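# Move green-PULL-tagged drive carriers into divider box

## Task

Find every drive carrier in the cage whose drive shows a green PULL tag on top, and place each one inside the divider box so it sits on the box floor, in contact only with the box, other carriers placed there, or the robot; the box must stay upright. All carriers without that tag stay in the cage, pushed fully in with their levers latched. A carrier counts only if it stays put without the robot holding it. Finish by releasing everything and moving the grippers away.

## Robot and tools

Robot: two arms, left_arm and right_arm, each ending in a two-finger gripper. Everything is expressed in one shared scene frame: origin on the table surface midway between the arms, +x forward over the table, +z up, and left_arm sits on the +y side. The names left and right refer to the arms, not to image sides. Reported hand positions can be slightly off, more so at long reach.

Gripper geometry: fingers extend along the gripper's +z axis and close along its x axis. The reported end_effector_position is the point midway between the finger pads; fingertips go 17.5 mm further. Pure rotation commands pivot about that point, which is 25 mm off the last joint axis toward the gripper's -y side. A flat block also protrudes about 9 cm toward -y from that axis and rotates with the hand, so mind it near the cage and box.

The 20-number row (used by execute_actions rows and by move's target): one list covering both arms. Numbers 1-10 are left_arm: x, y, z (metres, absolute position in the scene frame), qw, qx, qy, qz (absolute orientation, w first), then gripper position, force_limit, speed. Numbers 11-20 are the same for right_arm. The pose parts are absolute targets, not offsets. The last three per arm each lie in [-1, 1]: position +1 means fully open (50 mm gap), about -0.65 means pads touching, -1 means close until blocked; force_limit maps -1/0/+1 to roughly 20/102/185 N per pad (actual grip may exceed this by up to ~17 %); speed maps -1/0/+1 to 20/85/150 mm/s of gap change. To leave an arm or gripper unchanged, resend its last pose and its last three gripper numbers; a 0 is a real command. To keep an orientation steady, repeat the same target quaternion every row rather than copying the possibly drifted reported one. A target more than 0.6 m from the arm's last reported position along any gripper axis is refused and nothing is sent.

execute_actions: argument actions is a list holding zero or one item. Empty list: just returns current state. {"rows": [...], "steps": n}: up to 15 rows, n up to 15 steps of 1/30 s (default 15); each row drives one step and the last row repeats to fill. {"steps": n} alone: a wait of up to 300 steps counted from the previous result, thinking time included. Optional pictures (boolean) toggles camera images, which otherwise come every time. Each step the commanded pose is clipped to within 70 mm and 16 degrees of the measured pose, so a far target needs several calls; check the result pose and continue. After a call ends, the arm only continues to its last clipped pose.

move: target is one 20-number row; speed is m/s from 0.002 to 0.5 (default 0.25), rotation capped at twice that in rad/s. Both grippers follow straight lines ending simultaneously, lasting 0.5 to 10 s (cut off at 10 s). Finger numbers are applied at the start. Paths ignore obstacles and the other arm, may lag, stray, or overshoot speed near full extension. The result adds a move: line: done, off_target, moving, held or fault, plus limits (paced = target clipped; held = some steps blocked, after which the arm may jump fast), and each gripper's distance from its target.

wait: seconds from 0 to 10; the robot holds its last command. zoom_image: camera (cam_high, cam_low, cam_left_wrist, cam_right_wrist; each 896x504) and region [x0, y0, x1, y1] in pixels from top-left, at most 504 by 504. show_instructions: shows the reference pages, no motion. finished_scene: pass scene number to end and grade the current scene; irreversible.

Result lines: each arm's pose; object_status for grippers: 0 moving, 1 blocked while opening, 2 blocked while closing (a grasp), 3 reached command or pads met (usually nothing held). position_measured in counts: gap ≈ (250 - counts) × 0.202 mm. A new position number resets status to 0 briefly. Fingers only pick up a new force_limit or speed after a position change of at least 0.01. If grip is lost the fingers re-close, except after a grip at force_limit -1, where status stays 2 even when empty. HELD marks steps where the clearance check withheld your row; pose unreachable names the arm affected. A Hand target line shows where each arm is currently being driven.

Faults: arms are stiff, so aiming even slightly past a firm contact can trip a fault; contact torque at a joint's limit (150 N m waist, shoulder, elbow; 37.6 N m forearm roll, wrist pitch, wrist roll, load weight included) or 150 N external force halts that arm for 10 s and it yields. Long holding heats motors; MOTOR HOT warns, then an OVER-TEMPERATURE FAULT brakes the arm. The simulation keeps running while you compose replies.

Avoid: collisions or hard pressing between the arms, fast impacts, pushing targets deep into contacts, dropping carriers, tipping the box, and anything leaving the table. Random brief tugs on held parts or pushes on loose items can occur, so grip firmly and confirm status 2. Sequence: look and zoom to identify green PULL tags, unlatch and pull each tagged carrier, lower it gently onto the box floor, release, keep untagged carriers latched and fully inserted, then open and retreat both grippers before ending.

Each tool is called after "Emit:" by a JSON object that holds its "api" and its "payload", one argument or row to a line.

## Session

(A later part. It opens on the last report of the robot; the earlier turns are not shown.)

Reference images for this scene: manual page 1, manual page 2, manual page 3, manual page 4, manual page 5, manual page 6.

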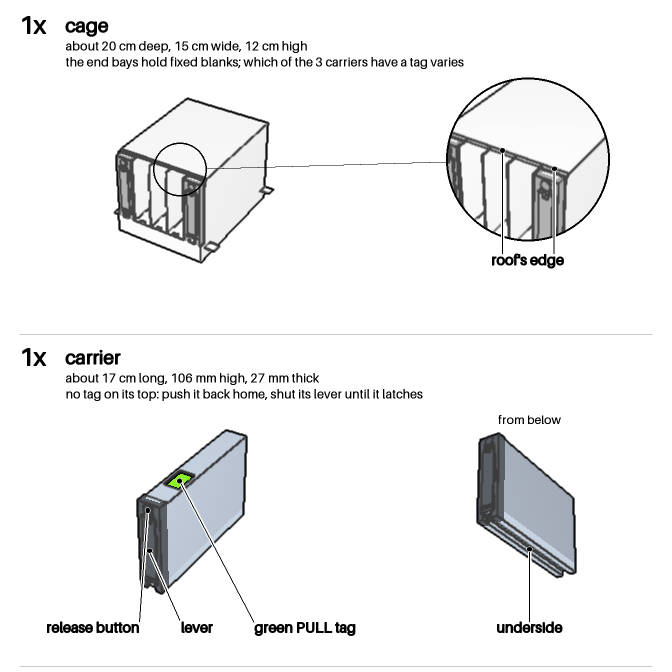

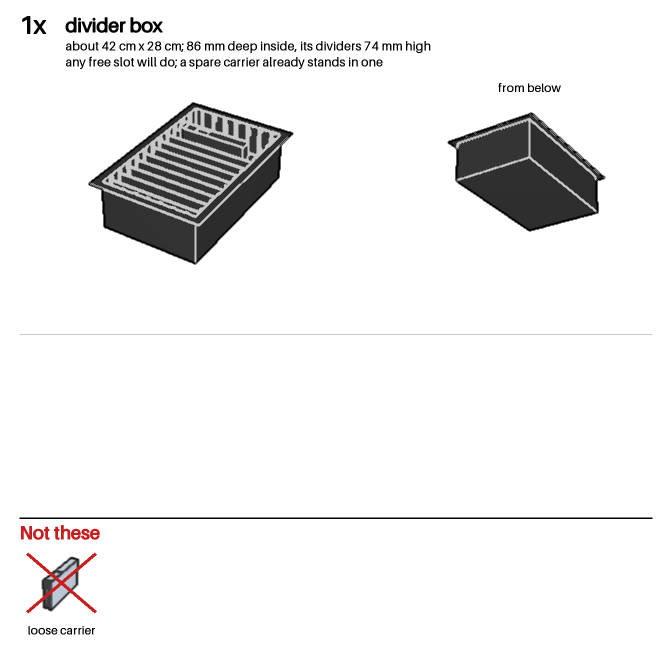

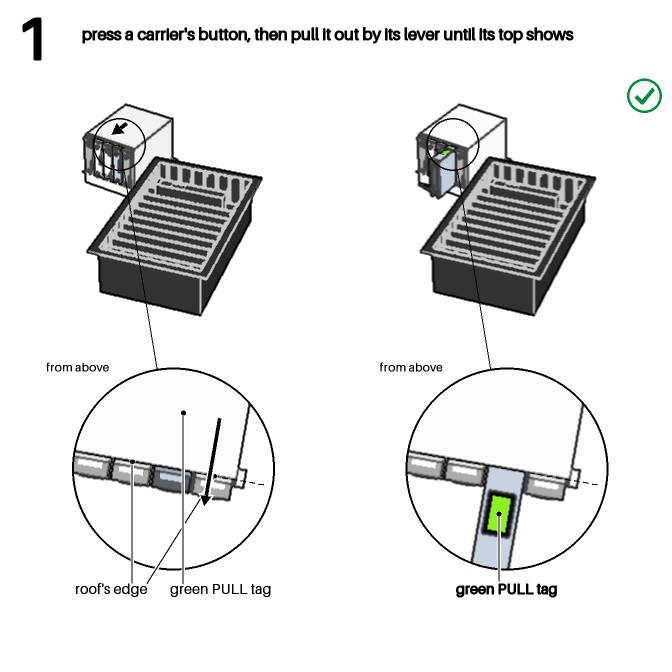

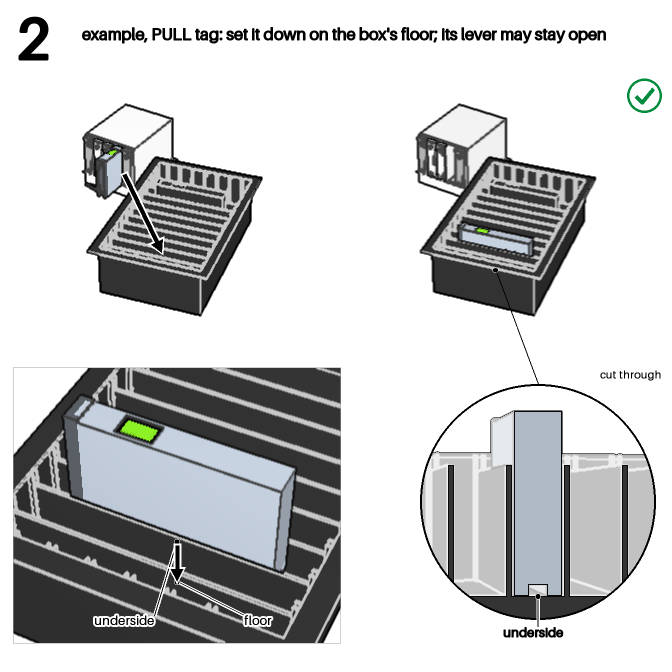

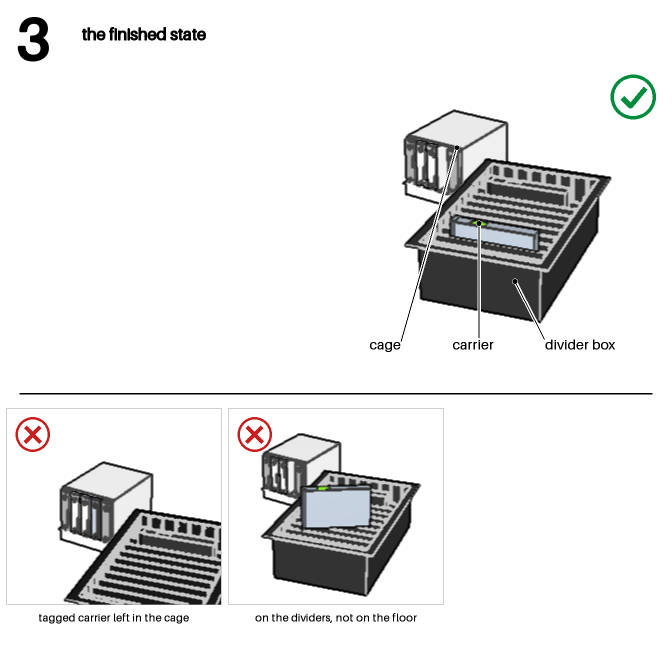

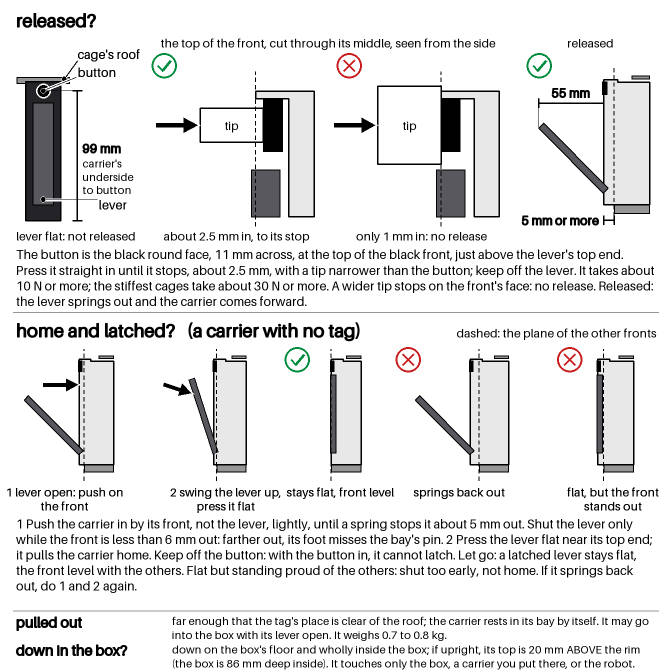

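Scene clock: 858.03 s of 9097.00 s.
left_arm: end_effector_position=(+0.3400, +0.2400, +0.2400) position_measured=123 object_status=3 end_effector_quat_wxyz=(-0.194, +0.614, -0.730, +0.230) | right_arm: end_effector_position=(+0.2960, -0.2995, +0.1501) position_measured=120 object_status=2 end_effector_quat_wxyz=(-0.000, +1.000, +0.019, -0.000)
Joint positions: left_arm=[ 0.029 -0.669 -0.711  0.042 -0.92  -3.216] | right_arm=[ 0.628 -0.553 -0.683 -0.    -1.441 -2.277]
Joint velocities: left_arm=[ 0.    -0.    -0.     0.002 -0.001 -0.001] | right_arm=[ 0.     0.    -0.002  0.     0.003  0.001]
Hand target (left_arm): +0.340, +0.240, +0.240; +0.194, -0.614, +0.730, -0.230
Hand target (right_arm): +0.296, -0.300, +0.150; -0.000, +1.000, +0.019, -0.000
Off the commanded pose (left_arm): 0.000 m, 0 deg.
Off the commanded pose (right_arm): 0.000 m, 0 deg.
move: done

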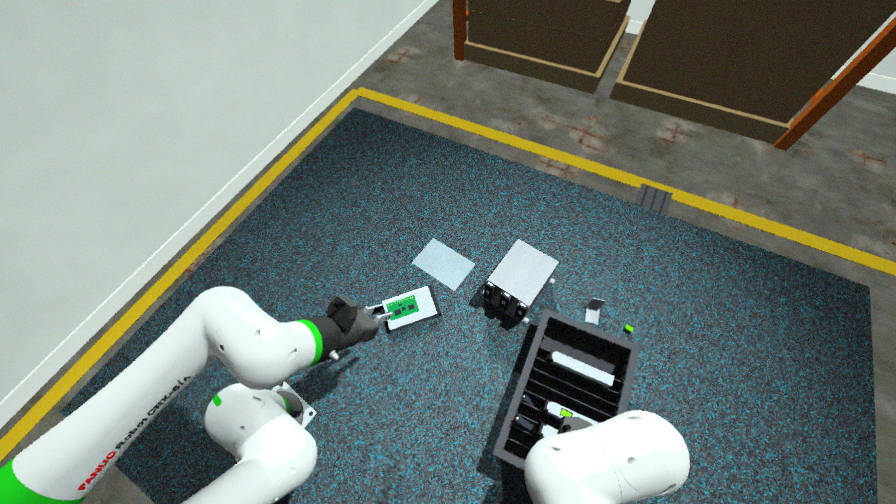

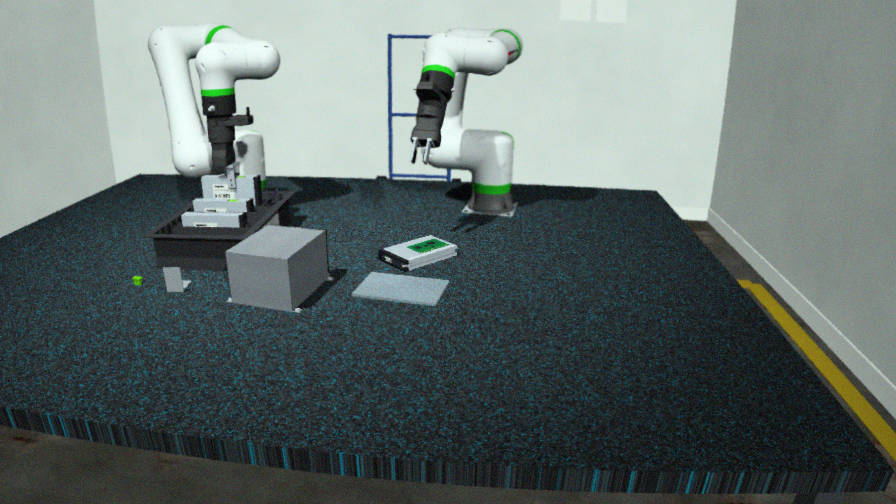

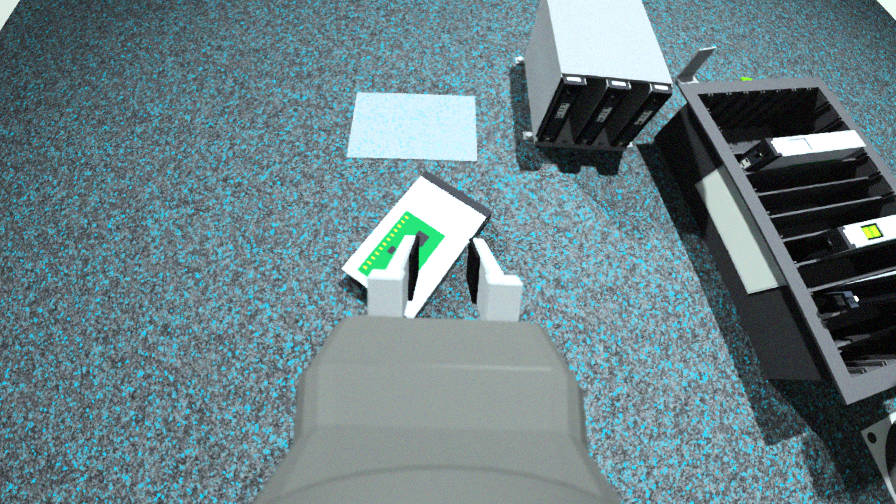

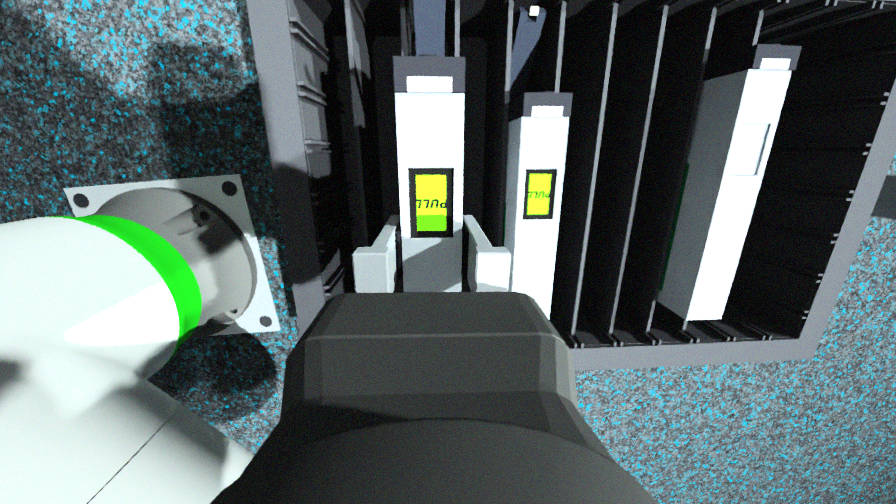

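Emit:
{"api": "move", "payload": {
  "target": [0.34,0.24,0.24,0.1938,-0.6145,0.7298,-0.2301,0.2,-0.25,0.5, 0.296,-0.2995,0.130,0,0.9998,0.0192,0,-1,-0.4,0.3],
  "speed": 0.012
}}

Emit:
{"api": "zoom_image", "payload": {
  "camera": "cam_left_wrist",
  "region": [740,200,896,400]
}}

Emit:
{"api": "zoom_image", "payload": {
  "camera": "cam_low",
  "region": [140,110,320,290]
}}

Scene clock: 863.40 s of 9097.00 s.
left_arm: end_effector_position=(+0.3400, +0.2400, +0.2400) position_measured=123 object_status=3 end_effector_quat_wxyz=(-0.194, +0.614, -0.730, +0.230) | right_arm: end_effector_position=(+0.2960, -0.2995, +0.1301) position_measured=120 object_status=2 end_effector_quat_wxyz=(-0.000, +1.000, +0.019, -0.000)
Joint positions: left_arm=[ 0.029 -0.669 -0.711  0.042 -0.92  -3.216] | right_arm=[ 0.628 -0.543 -0.725 -0.    -1.389 -2.277]
Joint velocities: left_arm=[-0.001 -0.    -0.     0.    -0.001 -0.001] | right_arm=[-0.001  0.001 -0.002 -0.     0.002  0.001]
Hand target (left_arm): +0.340, +0.240, +0.240; +0.194, -0.614, +0.730, -0.230
Hand target (right_arm): +0.296, -0.300, +0.130; -0.000, +1.000, +0.019, -0.000
Off the commanded pose (left_arm): 0.000 m, 0 deg.
Off the commanded pose (right_arm): 0.000 m, 0 deg.
After step 90, 0.47 s passed at rest.
move: done

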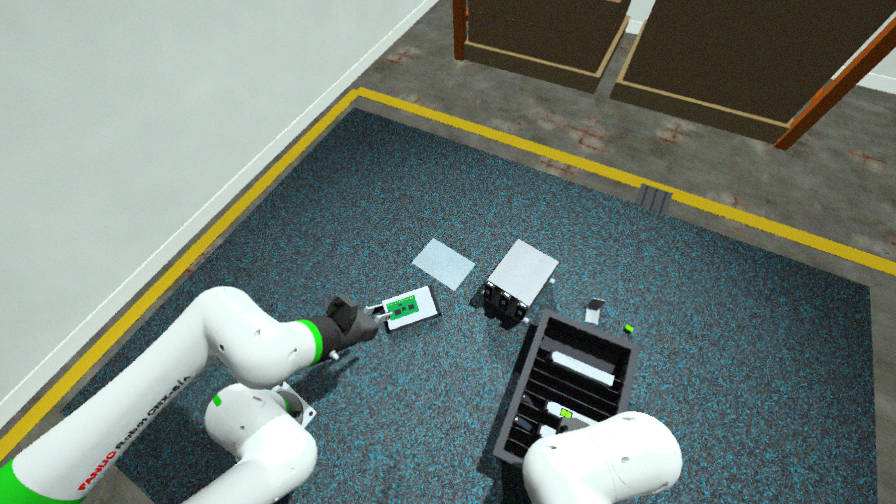

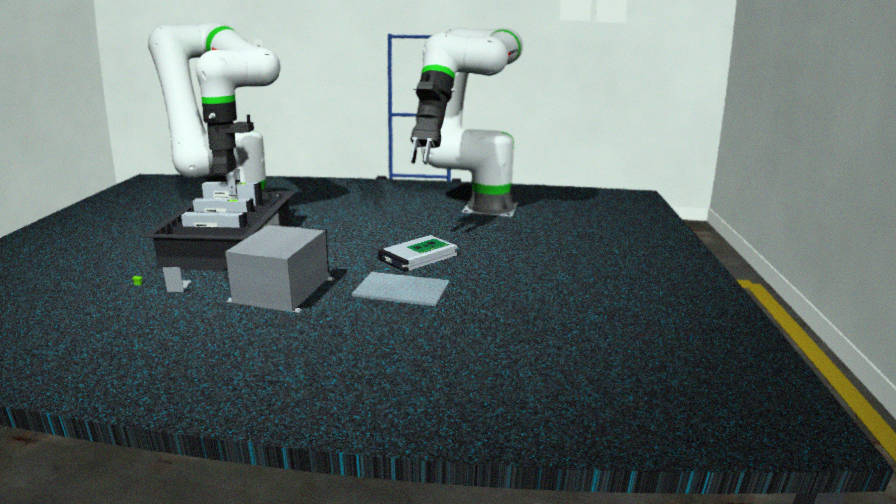

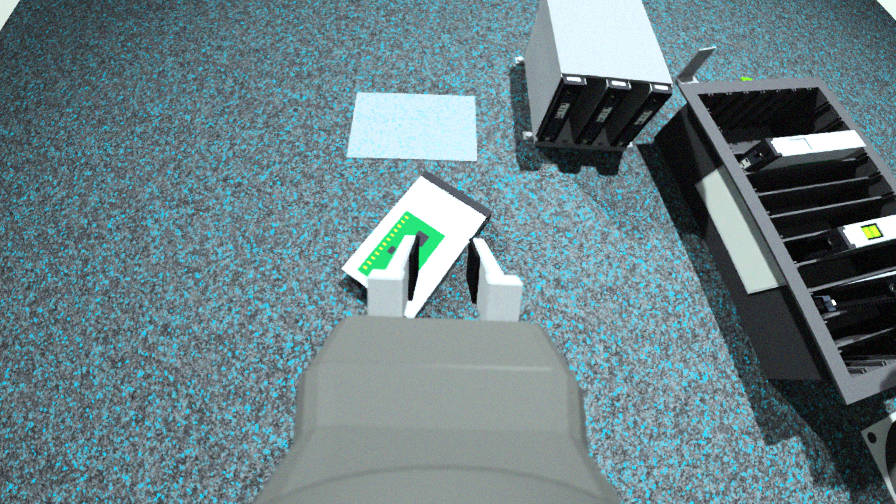

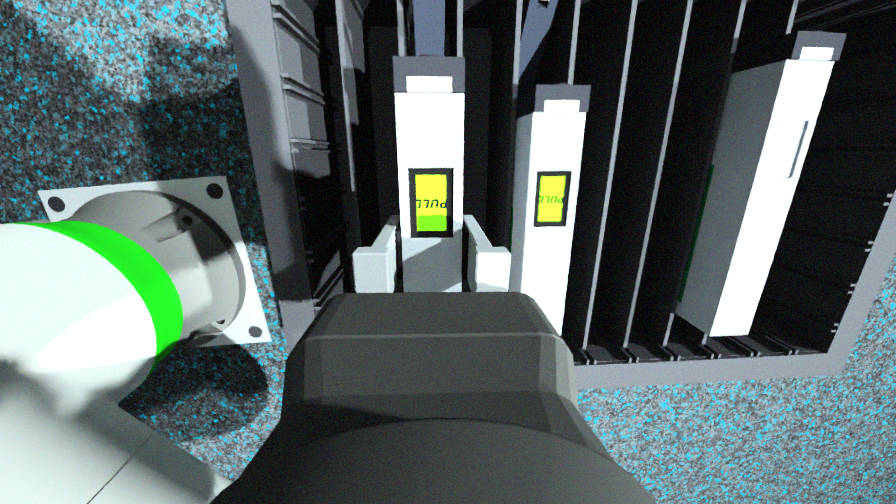

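Region (740, 200, 896, 400) of cam_left_wrist's 896x504 image, scaled by 2.520, with more detail than that image has; it fills the left 393 columns of this view, and the rest is white.

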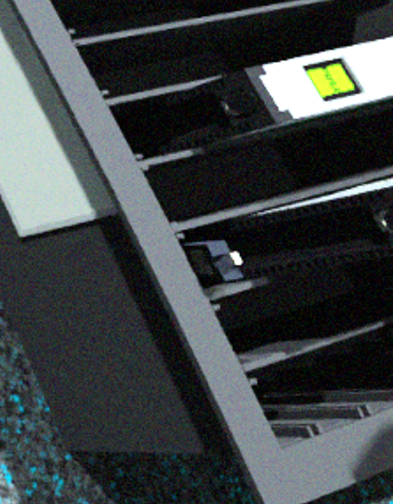

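Region (140, 110, 320, 290) of cam_low's 896x504 image, scaled by 2.800, with more detail than that image has.

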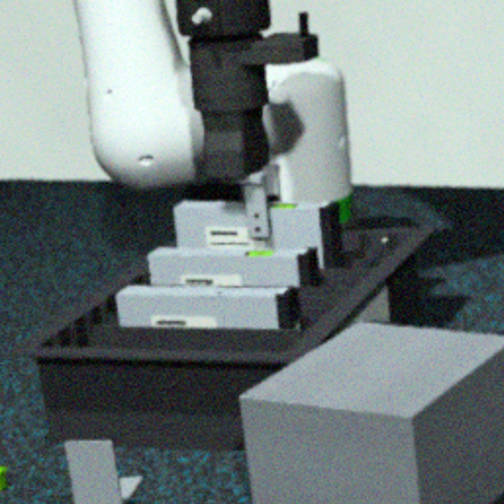

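Lever tip is inside the rim. Continue down.

Emit:
{"api": "move", "payload": {
  "target": [0.34,0.24,0.24,0.1938,-0.6145,0.7298,-0.2301,0.2,-0.25,0.5, 0.296,-0.2995,0.108,0,0.9998,0.0192,0,-1,-0.4,0.3],
  "speed": 0.012
}}

Emit:
{"api": "move", "payload": {
  "target": [0.34,0.24,0.24,0.1938,-0.6145,0.7298,-0.2301,0.2,-0.25,0.5, 0.296,-0.2995,0.1025,0,0.9998,0.0192,0,-1,-0.4,0.3],
  "speed": 0.005
}}

Emit:
{"api": "zoom_image", "payload": {
  "camera": "cam_low",
  "region": [140,130,320,290]
}}

Scene clock: 869.23 s of 9097.00 s.
left_arm: end_effector_position=(+0.3400, +0.2400, +0.2400) position_measured=123 object_status=3 end_effector_quat_wxyz=(-0.194, +0.614, -0.730, +0.230) | right_arm: end_effector_position=(+0.2960, -0.2995, +0.1081) position_measured=120 object_status=2 end_effector_quat_wxyz=(+0.000, +1.000, +0.019, -0.000)
Joint positions: left_arm=[ 0.029 -0.669 -0.711  0.042 -0.92  -3.216] | right_arm=[ 0.628 -0.528 -0.77   0.    -1.329 -2.277]
Joint velocities: left_arm=[ 0.001 -0.    -0.     0.    -0.    -0.   ] | right_arm=[ 0.001  0.001 -0.002  0.     0.003 -0.   ]
Hand target (left_arm): +0.340, +0.240, +0.240; +0.194, -0.614, +0.730, -0.230
Hand target (right_arm): +0.296, -0.300, +0.108; -0.000, +1.000, +0.019, -0.000
Off the commanded pose (left_arm): 0.000 m, 0 deg.
Off the commanded pose (right_arm): 0.000 m, 0 deg.
After step 90, 0.77 s passed at rest.
move: done

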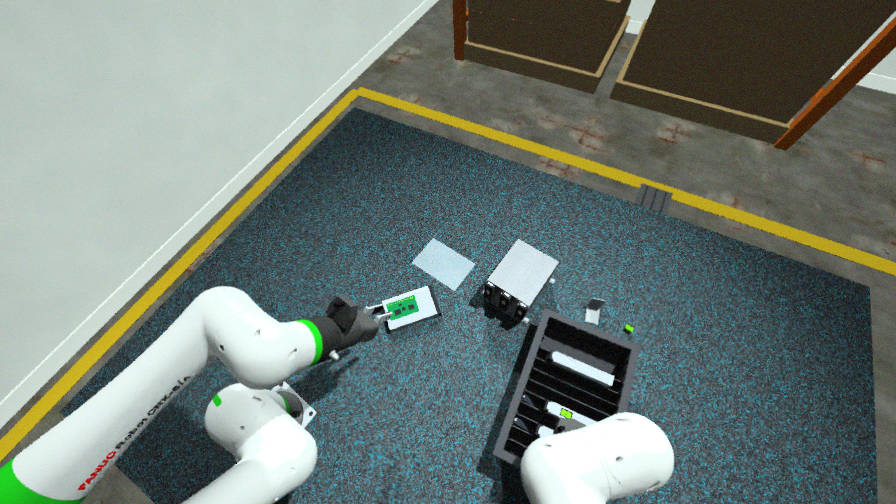

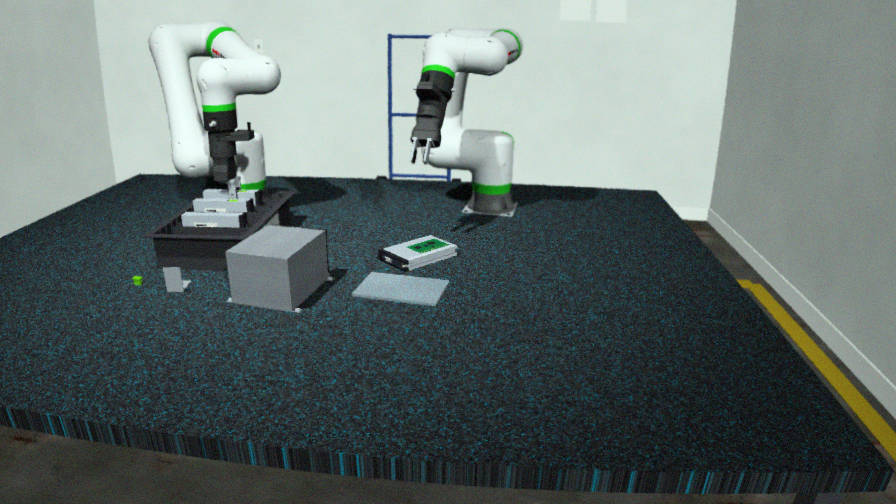

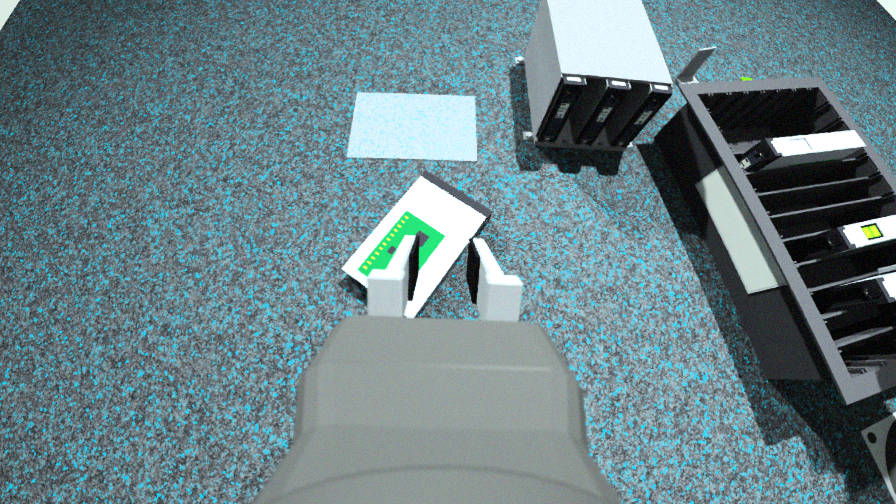

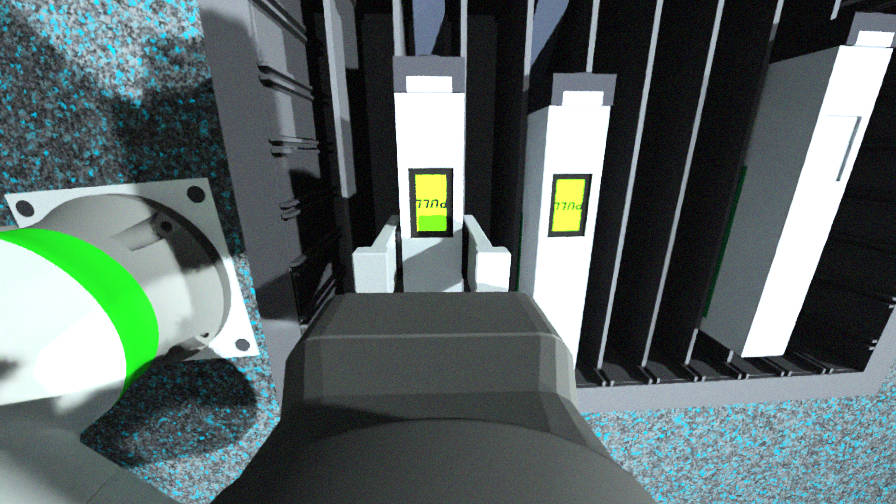

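Scene clock: 870.57 s of 9097.00 s.
left_arm: end_effector_position=(+0.3400, +0.2400, +0.2400) position_measured=123 object_status=3 end_effector_quat_wxyz=(-0.194, +0.614, -0.730, +0.230) | right_arm: end_effector_position=(+0.2960, -0.2995, +0.1025) position_measured=120 object_status=2 end_effector_quat_wxyz=(+0.000, +1.000, +0.019, -0.000)
Joint positions: left_arm=[ 0.029 -0.669 -0.711  0.042 -0.92  -3.216] | right_arm=[ 0.628 -0.523 -0.781  0.    -1.313 -2.277]
Joint velocities: left_arm=[ 0.002  0.    -0.001 -0.     0.    -0.001] | right_arm=[ 0.001 -0.    -0.001  0.     0.001 -0.   ]
Hand target (left_arm): +0.340, +0.240, +0.240; +0.194, -0.614, +0.730, -0.230
Hand target (right_arm): +0.296, -0.300, +0.103; -0.000, +1.000, +0.019, -0.000
Off the commanded pose (left_arm): 0.000 m, 0 deg.
Off the commanded pose (right_arm): 0.000 m, 0 deg.
move: done

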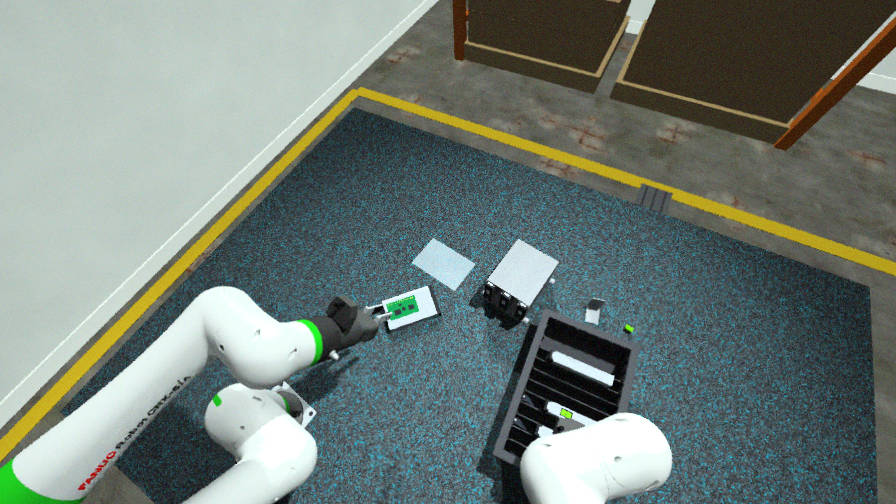

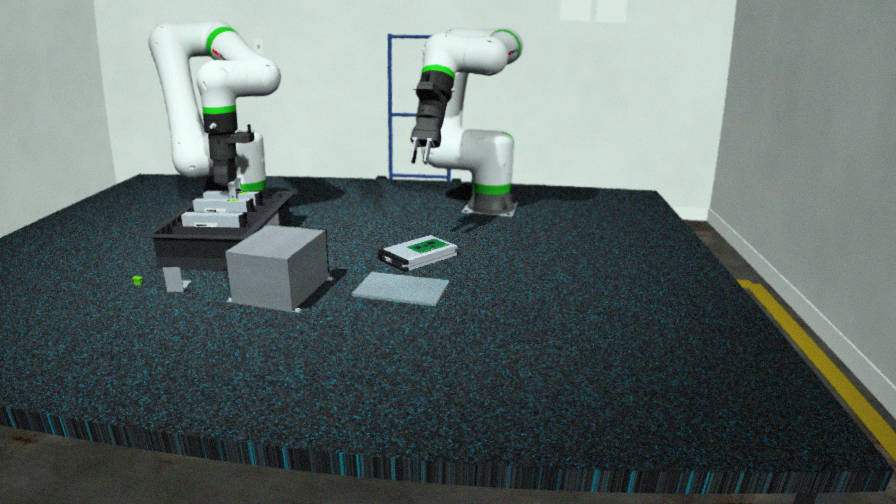

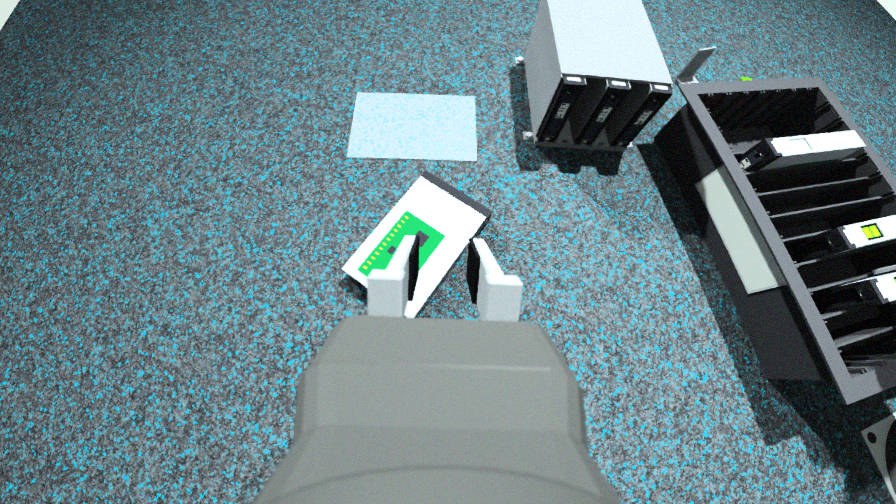

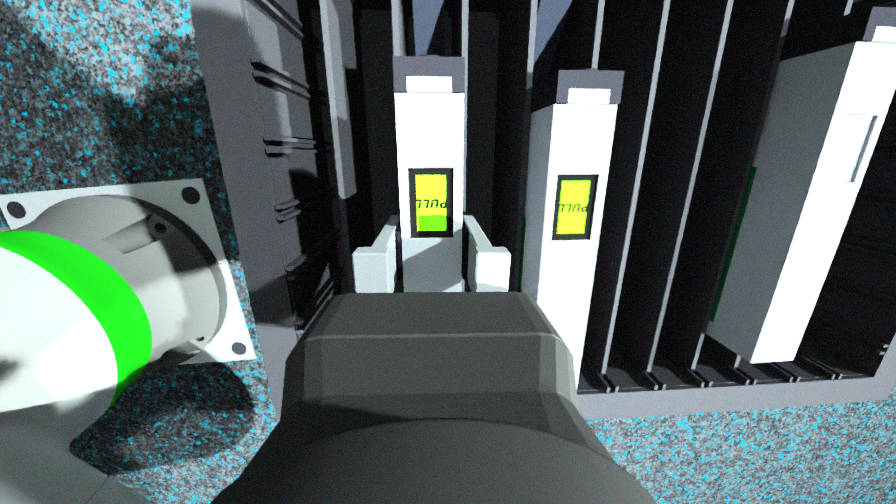

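Region (140, 130, 320, 290) of cam_low's 896x504 image, scaled by 2.800, with more detail than that image has.

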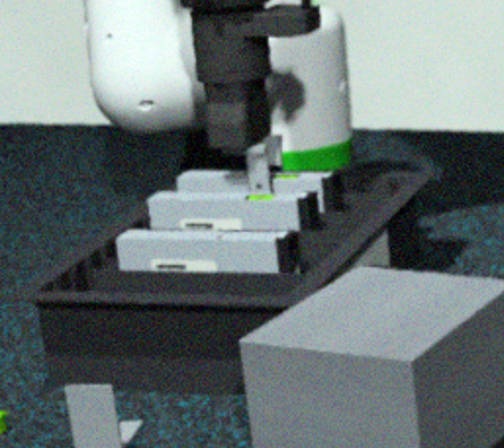

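Emit:
{"api": "move", "payload": {
  "target": [0.34,0.24,0.24,0.1938,-0.6145,0.7298,-0.2301,0.2,-0.25,0.5, 0.296,-0.2995,0.1008,0,0.9998,0.0192,0,-1,-0.4,0.3],
  "speed": 0.003
}}

Emit:
{"api": "move", "payload": {
  "target": [0.34,0.24,0.24,0.1938,-0.6145,0.7298,-0.2301,0.2,-0.25,0.5, 0.296,-0.2995,0.1008,0,0.9998,0.0192,0,0.3,-0.4,-0.2],
  "speed": 0.003
}}

Scene clock: 875.00 s of 9097.00 s.
left_arm: end_effector_position=(+0.3400, +0.2400, +0.2400) position_measured=123 object_status=3 end_effector_quat_wxyz=(-0.194, +0.614, -0.730, +0.230) | right_arm: end_effector_position=(+0.2960, -0.2995, +0.1008) position_measured=120 object_status=2 end_effector_quat_wxyz=(+0.000, +1.000, +0.019, -0.000)
Joint positions: left_arm=[ 0.029 -0.669 -0.711  0.042 -0.92  -3.216] | right_arm=[ 0.628 -0.522 -0.784  0.    -1.308 -2.277]
Joint velocities: left_arm=[ 0.002  0.     0.     0.    -0.     0.001] | right_arm=[-0.     0.    -0.    -0.     0.001  0.   ]
Hand target (left_arm): +0.340, +0.240, +0.240; +0.194, -0.614, +0.730, -0.230
Hand target (right_arm): +0.296, -0.300, +0.101; -0.000, +1.000, +0.019, -0.000
Off the commanded pose (left_arm): 0.000 m, 0 deg.
Off the commanded pose (right_arm): 0.000 m, 0 deg.
After step 90, 0.63 s passed at rest.
move: done

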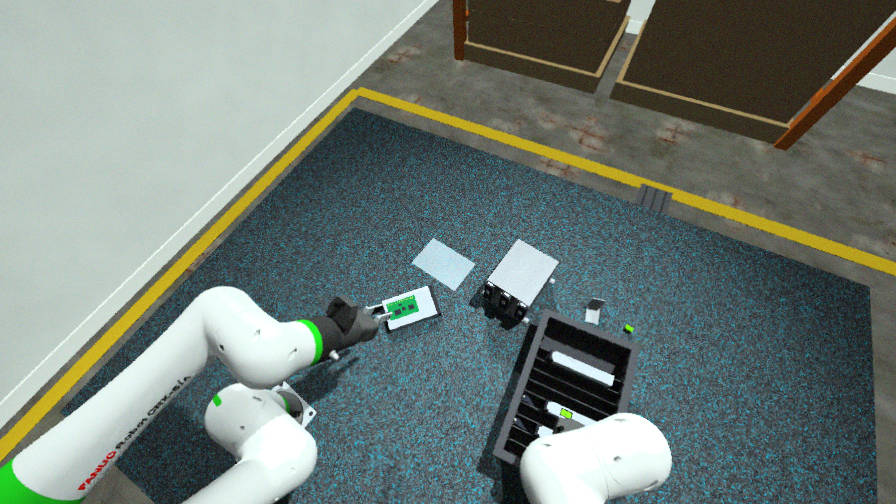

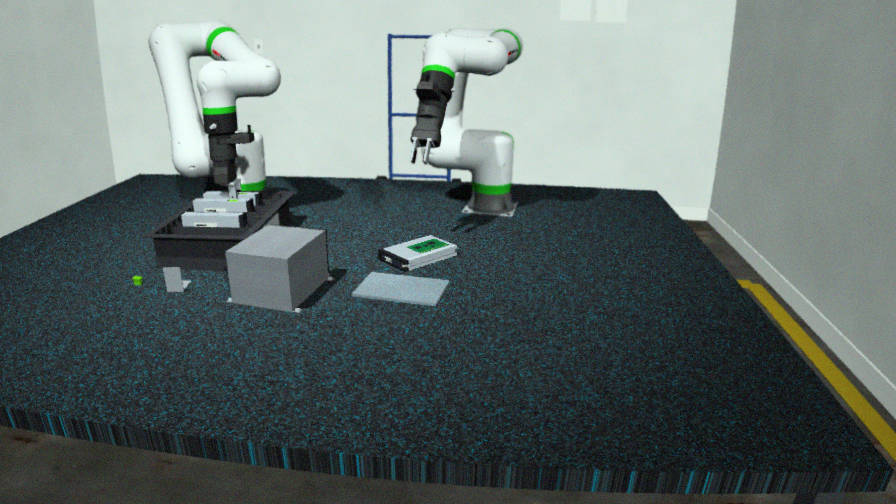

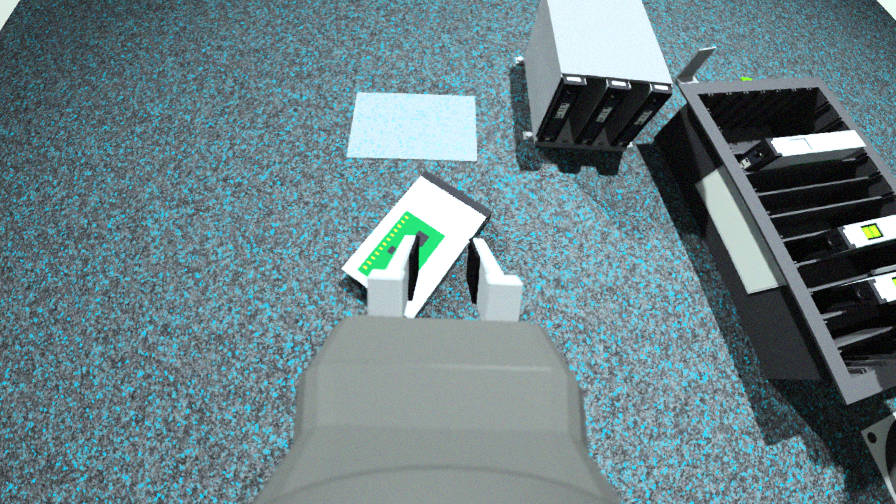

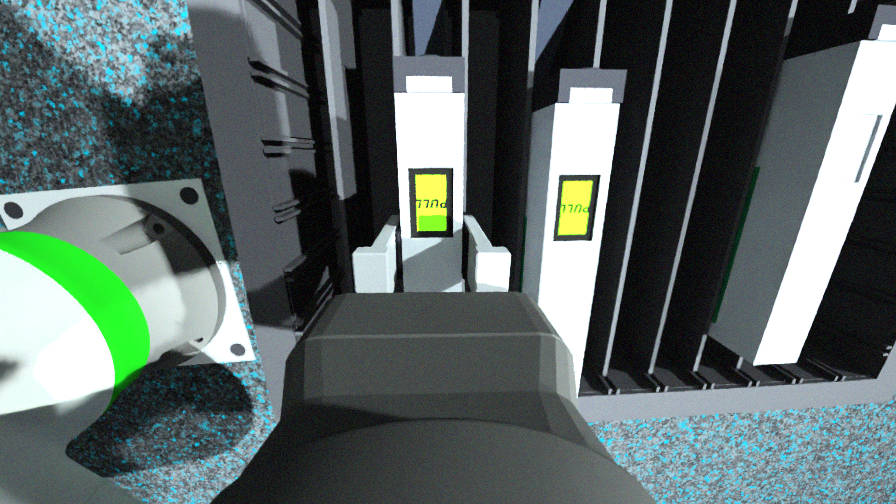

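Scene clock: 875.70 s of 9097.00 s.
left_arm: end_effector_position=(+0.3400, +0.2400, +0.2400) position_measured=123 object_status=3 end_effector_quat_wxyz=(-0.194, +0.614, -0.730, +0.230) | right_arm: end_effector_position=(+0.2960, -0.2995, +0.1008) position_measured=107 object_status=3 end_effector_quat_wxyz=(+0.000, +1.000, +0.019, -0.000)
Joint positions: left_arm=[ 0.029 -0.669 -0.711  0.042 -0.92  -3.216] | right_arm=[ 0.628 -0.521 -0.784  0.    -1.308 -2.277]
Joint velocities: left_arm=[ 0.001 -0.     0.    -0.    -0.     0.001] | right_arm=[ 0.001 -0.    -0.    -0.    -0.    -0.   ]
Hand target (left_arm): +0.340, +0.240, +0.240; +0.194, -0.614, +0.730, -0.230
Hand target (right_arm): +0.296, -0.300, +0.101; +0.000, +1.000, +0.019, -0.000
Off the commanded pose (left_arm): 0.000 m, 0 deg.
Off the commanded pose (right_arm): 0.000 m, 0 deg.
move: done

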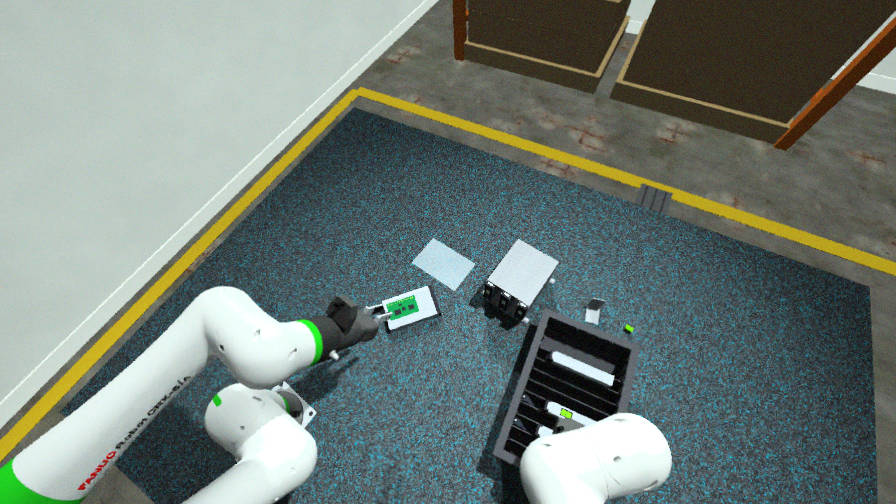

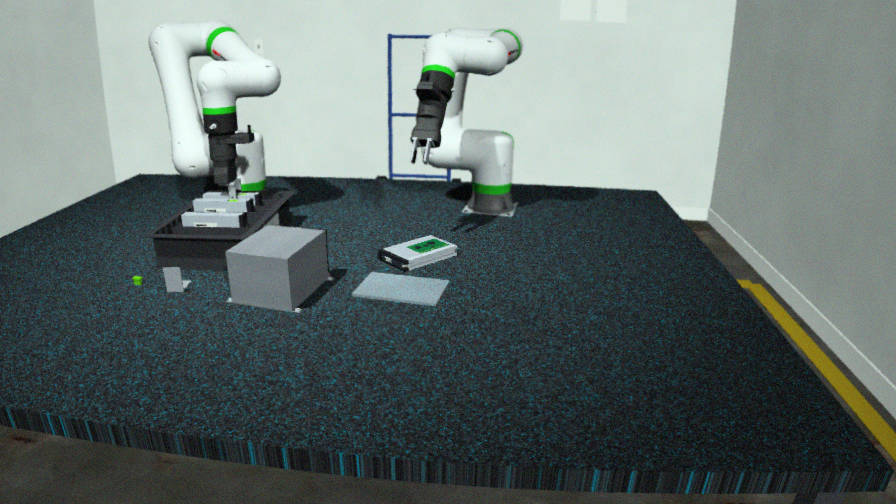

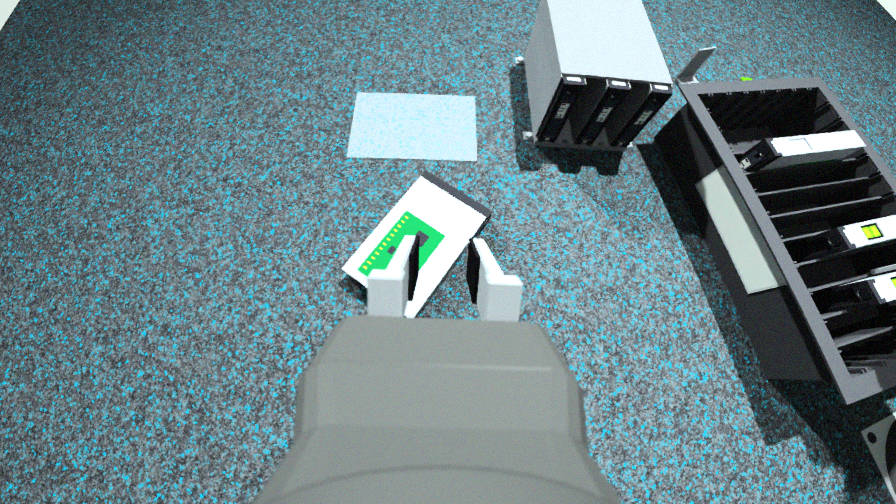

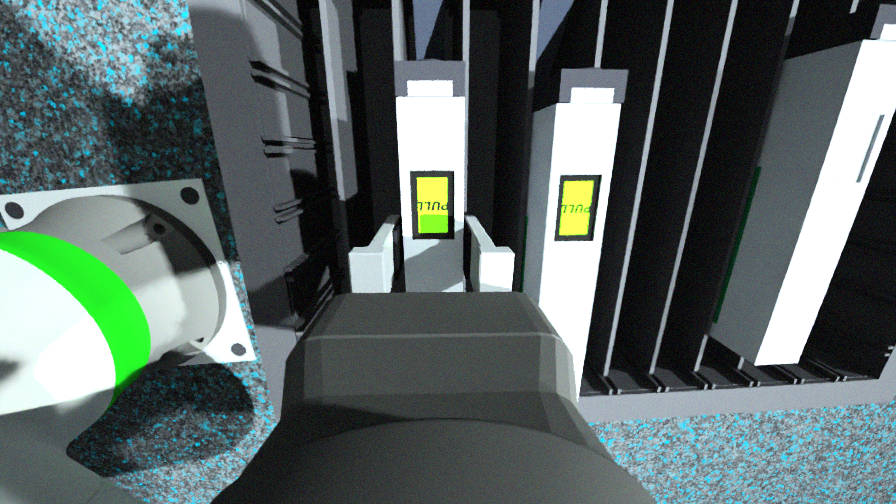

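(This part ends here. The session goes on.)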